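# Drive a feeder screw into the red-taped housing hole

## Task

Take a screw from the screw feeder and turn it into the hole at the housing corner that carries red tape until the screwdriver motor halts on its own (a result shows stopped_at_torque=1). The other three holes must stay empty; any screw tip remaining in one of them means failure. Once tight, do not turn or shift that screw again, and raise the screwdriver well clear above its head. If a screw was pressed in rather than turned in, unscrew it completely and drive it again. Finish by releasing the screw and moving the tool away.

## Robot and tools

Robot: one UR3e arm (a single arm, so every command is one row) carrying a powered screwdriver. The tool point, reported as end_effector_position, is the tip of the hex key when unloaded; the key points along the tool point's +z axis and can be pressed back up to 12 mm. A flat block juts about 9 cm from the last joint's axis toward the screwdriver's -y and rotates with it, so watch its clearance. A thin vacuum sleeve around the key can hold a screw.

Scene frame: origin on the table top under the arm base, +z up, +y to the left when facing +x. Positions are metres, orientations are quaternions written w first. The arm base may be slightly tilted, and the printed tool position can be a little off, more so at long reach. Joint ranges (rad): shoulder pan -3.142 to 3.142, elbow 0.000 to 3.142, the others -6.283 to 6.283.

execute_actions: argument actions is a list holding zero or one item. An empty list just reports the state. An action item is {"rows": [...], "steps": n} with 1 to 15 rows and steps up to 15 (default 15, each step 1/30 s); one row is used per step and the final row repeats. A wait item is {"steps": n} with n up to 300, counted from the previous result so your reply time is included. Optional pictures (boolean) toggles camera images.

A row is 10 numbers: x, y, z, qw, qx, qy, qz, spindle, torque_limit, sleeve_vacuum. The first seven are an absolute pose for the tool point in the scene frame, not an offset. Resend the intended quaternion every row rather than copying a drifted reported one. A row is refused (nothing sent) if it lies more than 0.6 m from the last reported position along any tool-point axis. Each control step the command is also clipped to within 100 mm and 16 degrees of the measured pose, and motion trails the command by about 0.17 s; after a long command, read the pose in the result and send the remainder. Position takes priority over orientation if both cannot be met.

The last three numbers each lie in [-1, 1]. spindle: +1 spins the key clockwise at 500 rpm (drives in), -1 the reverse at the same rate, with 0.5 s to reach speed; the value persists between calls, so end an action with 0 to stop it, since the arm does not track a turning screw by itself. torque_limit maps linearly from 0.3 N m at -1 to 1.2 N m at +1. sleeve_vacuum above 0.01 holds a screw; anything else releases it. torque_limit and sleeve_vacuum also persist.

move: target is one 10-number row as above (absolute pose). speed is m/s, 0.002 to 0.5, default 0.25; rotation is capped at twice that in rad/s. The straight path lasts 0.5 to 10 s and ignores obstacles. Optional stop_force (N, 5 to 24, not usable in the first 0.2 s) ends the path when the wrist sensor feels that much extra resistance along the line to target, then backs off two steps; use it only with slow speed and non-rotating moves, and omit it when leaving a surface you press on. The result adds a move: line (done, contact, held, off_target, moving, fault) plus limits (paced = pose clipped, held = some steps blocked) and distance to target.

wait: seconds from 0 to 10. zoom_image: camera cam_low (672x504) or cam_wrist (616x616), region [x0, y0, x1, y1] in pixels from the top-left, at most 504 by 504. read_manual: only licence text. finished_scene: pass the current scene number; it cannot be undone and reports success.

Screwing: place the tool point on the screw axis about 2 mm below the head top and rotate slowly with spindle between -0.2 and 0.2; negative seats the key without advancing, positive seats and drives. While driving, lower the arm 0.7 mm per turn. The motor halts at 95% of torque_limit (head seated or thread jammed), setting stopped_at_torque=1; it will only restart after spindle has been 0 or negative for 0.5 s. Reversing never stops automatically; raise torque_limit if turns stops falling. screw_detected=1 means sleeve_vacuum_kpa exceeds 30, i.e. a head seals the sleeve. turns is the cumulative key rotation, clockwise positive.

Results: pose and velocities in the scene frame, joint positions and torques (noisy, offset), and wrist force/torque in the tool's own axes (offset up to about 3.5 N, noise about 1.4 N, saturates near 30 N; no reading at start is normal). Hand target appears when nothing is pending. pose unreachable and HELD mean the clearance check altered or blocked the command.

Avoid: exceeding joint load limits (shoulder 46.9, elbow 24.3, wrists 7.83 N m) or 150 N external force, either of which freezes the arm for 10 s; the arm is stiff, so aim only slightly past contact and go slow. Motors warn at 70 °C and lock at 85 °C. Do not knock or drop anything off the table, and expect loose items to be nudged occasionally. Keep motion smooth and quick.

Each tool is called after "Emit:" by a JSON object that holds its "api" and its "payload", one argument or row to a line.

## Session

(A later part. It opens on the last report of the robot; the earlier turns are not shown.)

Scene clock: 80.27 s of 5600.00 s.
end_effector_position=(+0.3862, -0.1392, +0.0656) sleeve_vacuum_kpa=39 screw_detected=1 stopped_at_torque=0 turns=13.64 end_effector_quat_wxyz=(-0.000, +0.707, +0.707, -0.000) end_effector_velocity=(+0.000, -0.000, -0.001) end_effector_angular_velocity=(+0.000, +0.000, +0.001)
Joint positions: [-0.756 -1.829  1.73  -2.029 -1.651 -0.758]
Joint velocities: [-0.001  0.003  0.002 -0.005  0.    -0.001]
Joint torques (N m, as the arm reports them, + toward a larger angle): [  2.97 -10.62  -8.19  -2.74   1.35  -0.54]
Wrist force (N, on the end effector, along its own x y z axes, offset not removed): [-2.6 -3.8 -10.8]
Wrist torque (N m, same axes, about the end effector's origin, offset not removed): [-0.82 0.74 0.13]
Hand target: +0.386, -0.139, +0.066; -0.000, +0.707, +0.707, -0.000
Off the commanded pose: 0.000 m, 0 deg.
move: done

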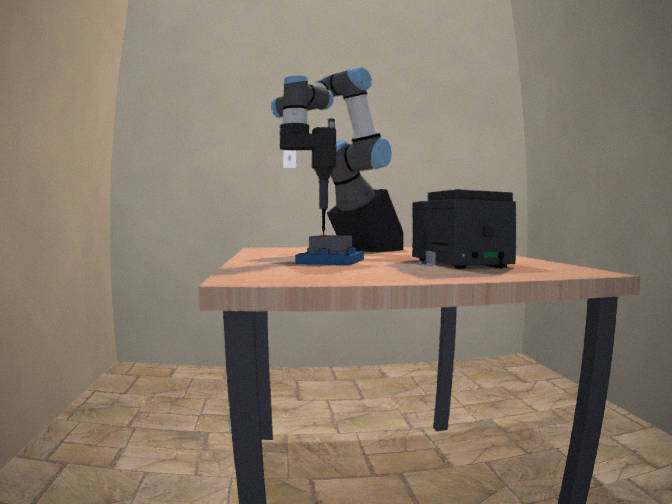

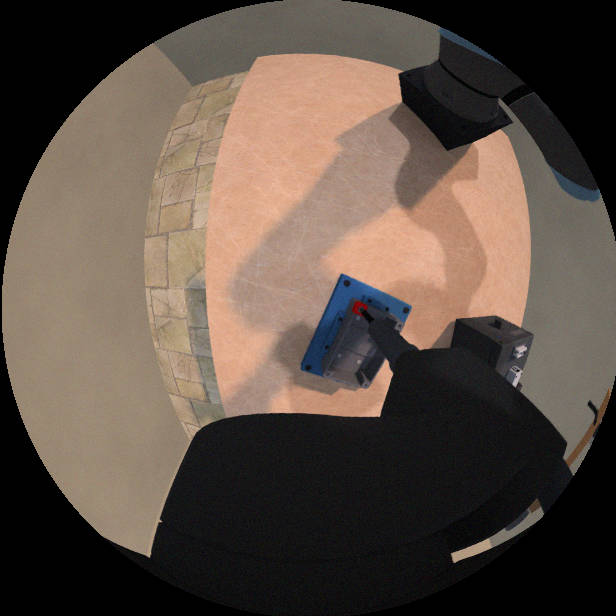

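Emit:
{"api": "move", "payload": {
  "target": [0.3862,-0.1392,0.0755,0,0.7071,0.7071,0,0,0,1],
  "speed": 0.01
}}

Emit:
{"api": "move", "payload": {
  "target": [0.3853,-0.1405,0.0755,0,0.7071,0.7071,0,0,0,1],
  "speed": 0.004
}}

Emit:
{"api": "move", "payload": {
  "target": [0.3853,-0.1405,0.067,0,0.7071,0.7071,0,0.3,0,1],
  "speed": 0.002
}}

Emit:
{"api": "zoom_image", "payload": {
  "camera": "cam_wrist",
  "region": [335,285,385,325]
}}

Scene clock: 89.53 s of 5600.00 s.
end_effector_position=(+0.3862, -0.1392, +0.0751) sleeve_vacuum_kpa=39 screw_detected=1 stopped_at_torque=0 turns=33.72 end_effector_quat_wxyz=(+0.000, +0.707, +0.707, +0.000) end_effector_velocity=(-0.000, -0.000, +0.003) end_effector_angular_velocity=(-0.000, +0.001, -0.001)
Joint positions: [-0.753 -1.844  1.703 -1.986 -1.653 -0.755]
Joint velocities: [ 0.001 -0.004 -0.01   0.015 -0.001  0.002]
Joint torques (N m, as the arm reports them, + toward a larger angle): [  8.51 -18.27 -13.91  -0.72  -0.52   0.77]
Wrist force (N, on the end effector, along its own x y z axes, offset not removed): [0.4 -3.1 -3.3]
Wrist torque (N m, same axes, about the end effector's origin, offset not removed): [-0.89 -0.04 0.26]
Hand target: +0.386, -0.139, +0.075; +0.000, +0.707, +0.707, +0.000
Off the commanded pose: 0.000 m, 0 deg.
move: done

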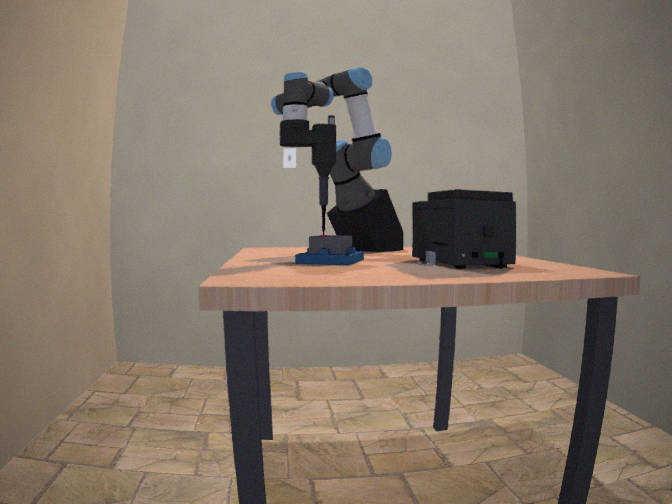

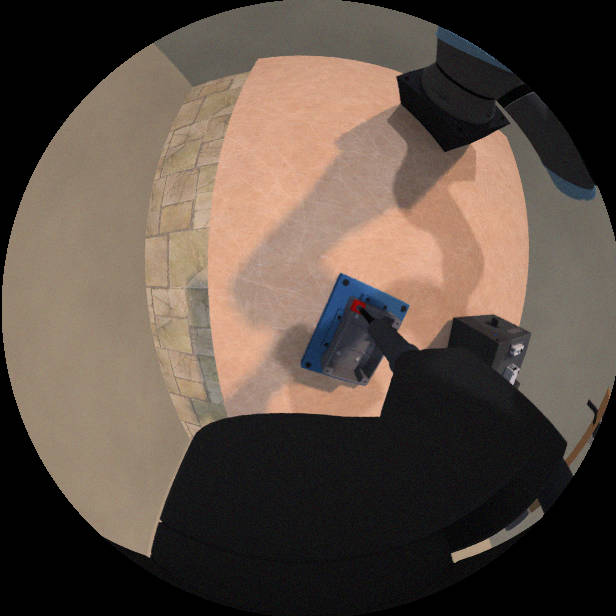

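Scene clock: 90.23 s of 5600.00 s.
end_effector_position=(+0.3854, -0.1404, +0.0755) sleeve_vacuum_kpa=39 screw_detected=1 stopped_at_torque=0 turns=33.72 end_effector_quat_wxyz=(-0.000, +0.707, +0.707, -0.000) end_effector_velocity=(+0.000, -0.001, +0.000) end_effector_angular_velocity=(-0.001, -0.001, -0.001)
Joint positions: [-0.759 -1.847  1.703 -1.983 -1.65  -0.76 ]
Joint velocities: [-0.004 -0.002 -0.001  0.001  0.002 -0.003]
Joint torques (N m, as the arm reports them, + toward a larger angle): [  3.54 -18.64 -10.86  -0.83   1.66  -0.77]
Wrist force (N, on the end effector, along its own x y z axes, offset not removed): [-0.2 -1.0 -1.5]
Wrist torque (N m, same axes, about the end effector's origin, offset not removed): [-0.35 -0.06 0.05]
Hand target: +0.385, -0.140, +0.075; +0.000, +0.707, +0.707, -0.000
Off the commanded pose: 0.000 m, 0 deg.
move: done

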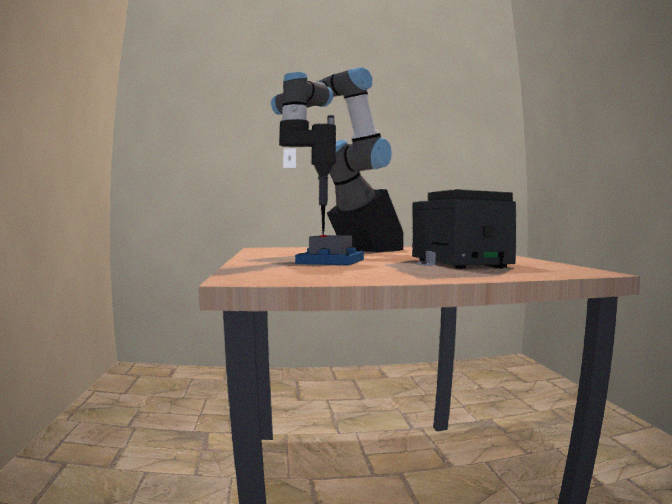

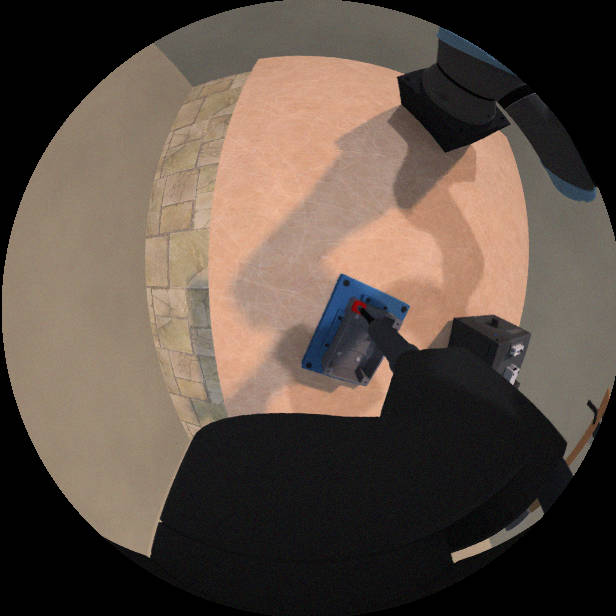

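Scene clock: 94.67 s of 5600.00 s.
end_effector_position=(+0.3853, -0.1405, +0.0671) sleeve_vacuum_kpa=40 screw_detected=1 stopped_at_torque=0 turns=44.66 end_effector_quat_wxyz=(-0.000, +0.707, +0.707, +0.000) end_effector_velocity=(+0.001, -0.001, -0.000) end_effector_angular_velocity=(-0.002, -0.003, -0.000)
Joint positions: [-0.763 -1.834  1.727 -2.021 -1.648 -0.763]
Joint velocities: [ 0.     0.     0.002 -0.005  0.     0.   ]
Joint torques (N m, as the arm reports them, + toward a larger angle): [  2.13 -11.71  -8.57  -2.31   0.29  -0.83]
Wrist force (N, on the end effector, along its own x y z axes, offset not removed): [0.9 0.6 -5.1]
Wrist torque (N m, same axes, about the end effector's origin, offset not removed): [-0.41 0.10 0.17]
Hand target: +0.385, -0.140, +0.067; +0.000, +0.707, +0.707, +0.000
Off the commanded pose: 0.000 m, 0 deg.
move: done

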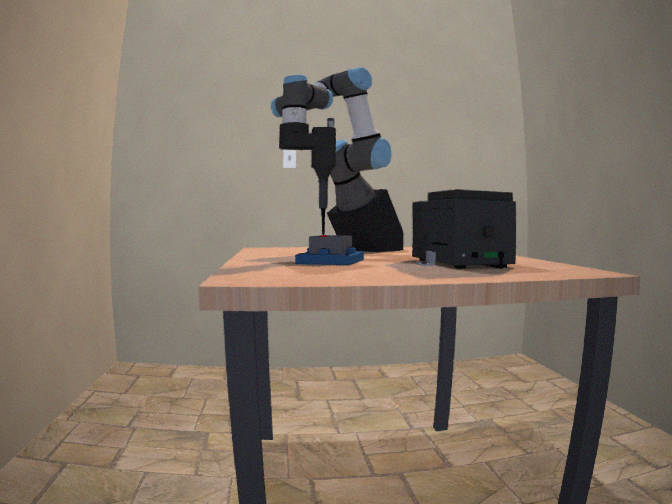

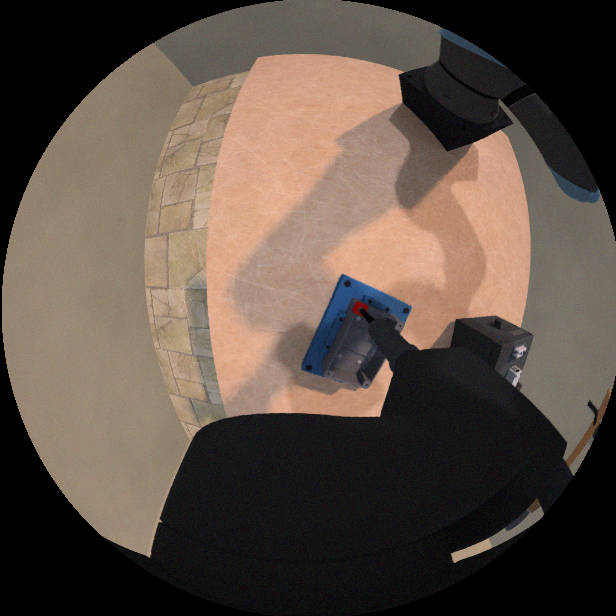

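Region (335, 285, 385, 325) of cam_wrist's 616x616 image, scaled by 10.080, with more detail than that image has; it fills the top 403 rows of this view, and the rest is white.

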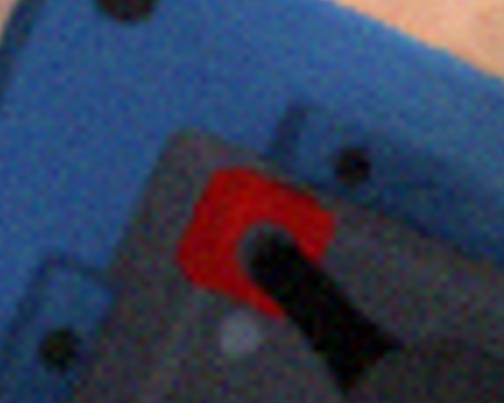

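Emit:
{"api": "move", "payload": {
  "target": [0.3856,-0.1403,0.0625,0,0.7071,0.7071,0,0.3,0,1],
  "speed": 0.004,
  "stop_force": 8
}}

Emit:
{"api": "wait", "payload": {
  "seconds": 1.5
}}

Scene clock: 100.57 s of 5600.00 s.
end_effector_position=(+0.3856, -0.1403, +0.0627) sleeve_vacuum_kpa=14 screw_detected=0 stopped_at_torque=1 turns=57.00 end_effector_quat_wxyz=(-0.000, +0.707, +0.707, -0.000) end_effector_velocity=(+0.000, -0.000, -0.001) end_effector_angular_velocity=(-0.001, -0.001, +0.001)
Joint positions: [-0.763 -1.826  1.739 -2.041 -1.648 -0.763]
Joint velocities: [-0.     0.001  0.004 -0.007 -0.    -0.002]
Joint torques (N m, as the arm reports them, + toward a larger angle): [  2.87 -11.7   -8.5   -2.52  -1.08  -0.01]
Wrist force (N, on the end effector, along its own x y z axes, offset not removed): [0.6 -2.3 -7.8]
Wrist torque (N m, same axes, about the end effector's origin, offset not removed): [-0.69 -0.12 0.21]
Hand target: +0.386, -0.140, +0.063; -0.000, +0.707, +0.707, -0.000
Off the commanded pose: 0.000 m, 0 deg.
move: done

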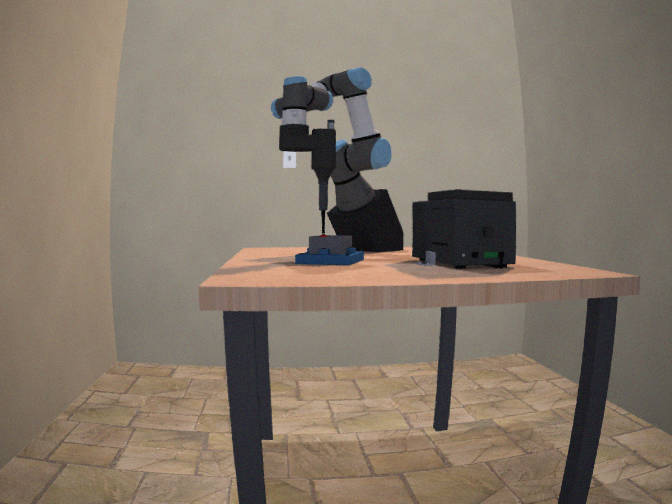

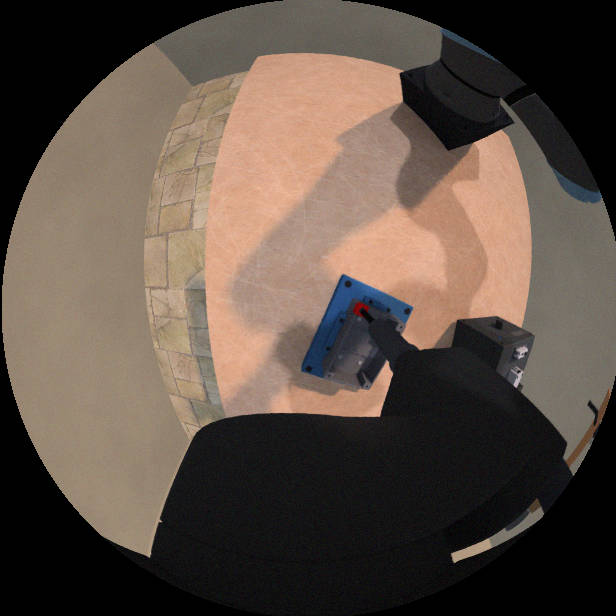

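Scene clock: 102.07 s of 5600.00 s.
end_effector_position=(+0.3856, -0.1403, +0.0625) sleeve_vacuum_kpa=40 screw_detected=1 stopped_at_torque=1 turns=57.00 end_effector_quat_wxyz=(-0.000, +0.707, +0.707, -0.000) end_effector_velocity=(-0.001, +0.001, -0.001) end_effector_angular_velocity=(+0.003, +0.003, -0.000)
Joint positions: [-0.763 -1.826  1.739 -2.042 -1.648 -0.763]
Joint velocities: [-0.     0.001  0.001  0.002  0.     0.   ]
Joint torques (N m, as the arm reports them, + toward a larger angle): [  3.26 -11.68  -8.65  -2.58  -0.49  -0.26]
Wrist force (N, on the end effector, along its own x y z axes, offset not removed): [-2.7 -1.9 -6.9]
Wrist torque (N m, same axes, about the end effector's origin, offset not removed): [-0.66 0.84 0.12]
Hand target: +0.386, -0.140, +0.063; -0.000, +0.707, +0.707, -0.000
Off the commanded pose: 0.000 m, 0 deg.
Steps of this call (steps 1 to 45: nothing new was sent). Readings (end_effector_position | what the end effector reports):
1: (+0.3856, -0.1403, +0.0626) | sleeve_vacuum_kpa=14 screw_detected=0 stopped_at_torque=1 turns=57.00
2: (+0.3856, -0.1403, +0.0626) | sleeve_vacuum_kpa=14 screw_detected=0 stopped_at_torque=1 turns=57.00
4: (+0.3856, -0.1403, +0.0626) | sleeve_vacuum_kpa=14 screw_detected=0 stopped_at_torque=1 turns=57.00
8: (+0.3856, -0.1403, +0.0625) | sleeve_vacuum_kpa=14 screw_detected=0 stopped_at_torque=1 turns=57.00
45: the state above

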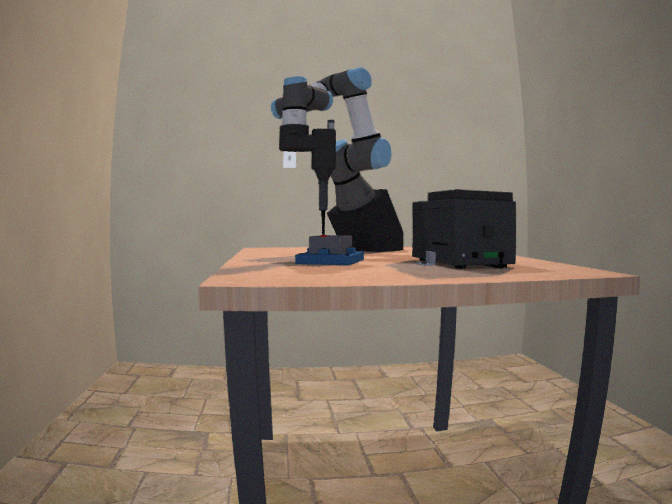

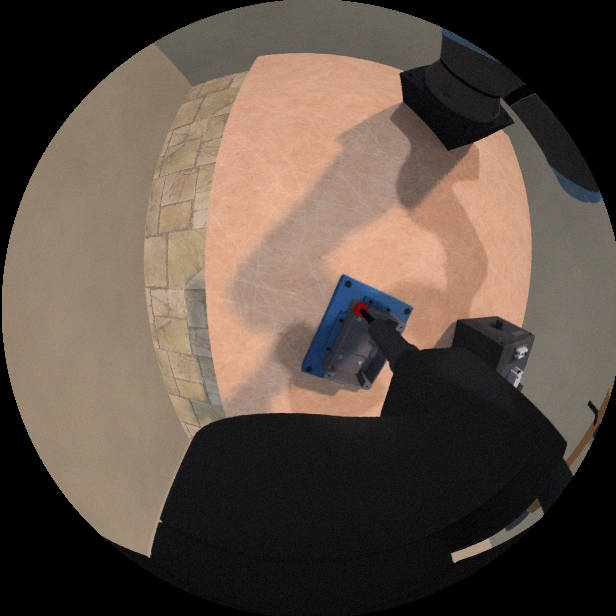

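Emit:
{"api": "move", "payload": {
  "target": [0.3856,-0.1403,0.16,0,0.7071,0.7071,0,0,0,0],
  "speed": 0.06
}}

Emit:
{"api": "zoom_image", "payload": {
  "camera": "cam_low",
  "region": [290,200,370,260]
}}

Scene clock: 108.17 s of 5600.00 s.
end_effector_position=(+0.3855, -0.1403, +0.1596) sleeve_vacuum_kpa=0 screw_detected=0 stopped_at_torque=1 turns=57.00 end_effector_quat_wxyz=(+0.000, +0.707, +0.707, +0.000) end_effector_velocity=(+0.000, -0.000, +0.004) end_effector_angular_velocity=(+0.001, +0.002, -0.000)
Joint positions: [-0.721 -1.904  1.383 -1.604 -1.67  -0.727]
Joint velocities: [ 0.004  0.006 -0.023  0.02  -0.003  0.003]
Joint torques (N m, as the arm reports them, + toward a larger angle): [  9.21 -13.12 -15.1   -0.76  -0.38   0.64]
Wrist force (N, on the end effector, along its own x y z axes, offset not removed): [1.6 -2.5 -1.5]
Wrist torque (N m, same axes, about the end effector's origin, offset not removed): [-0.77 -0.60 0.17]
Hand target: +0.386, -0.140, +0.160; +0.000, +0.707, +0.707, -0.000
Off the commanded pose: 0.000 m, 0 deg.
After step 90, 1.00 s passed at rest.
move: done

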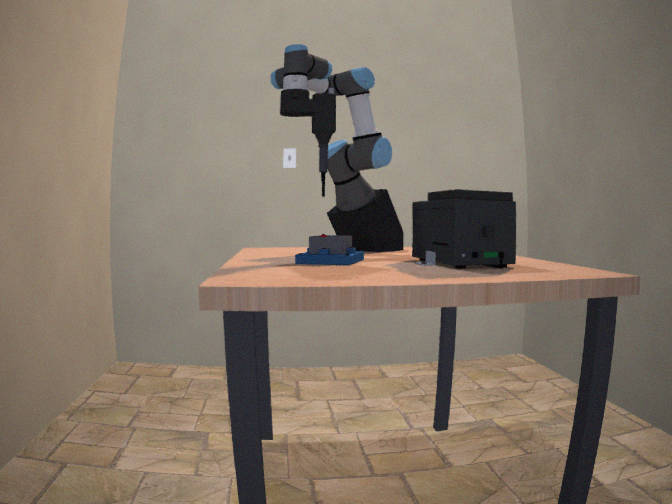

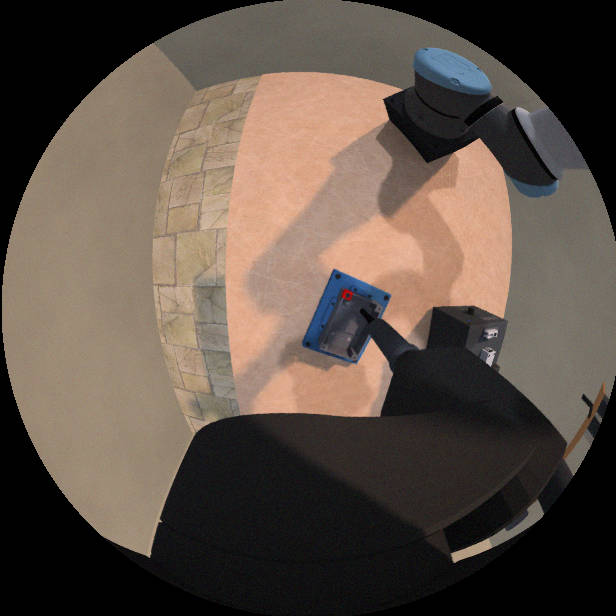

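Region (290, 200, 370, 260) of cam_low's 672x504 image, scaled by 6.300, with more detail than that image has; it fills the top 378 rows of this view, and the rest is white.

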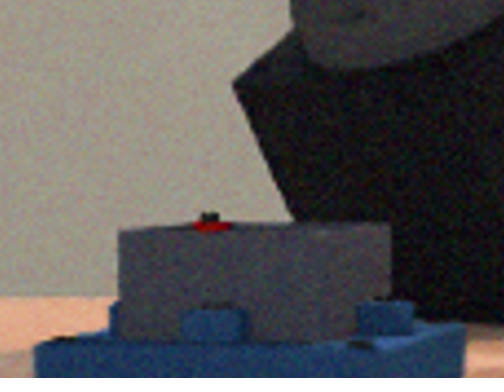

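Emit:
{"api": "finished_scene", "payload": {
  "scene": 2
}}

The scene is finished: the task was done.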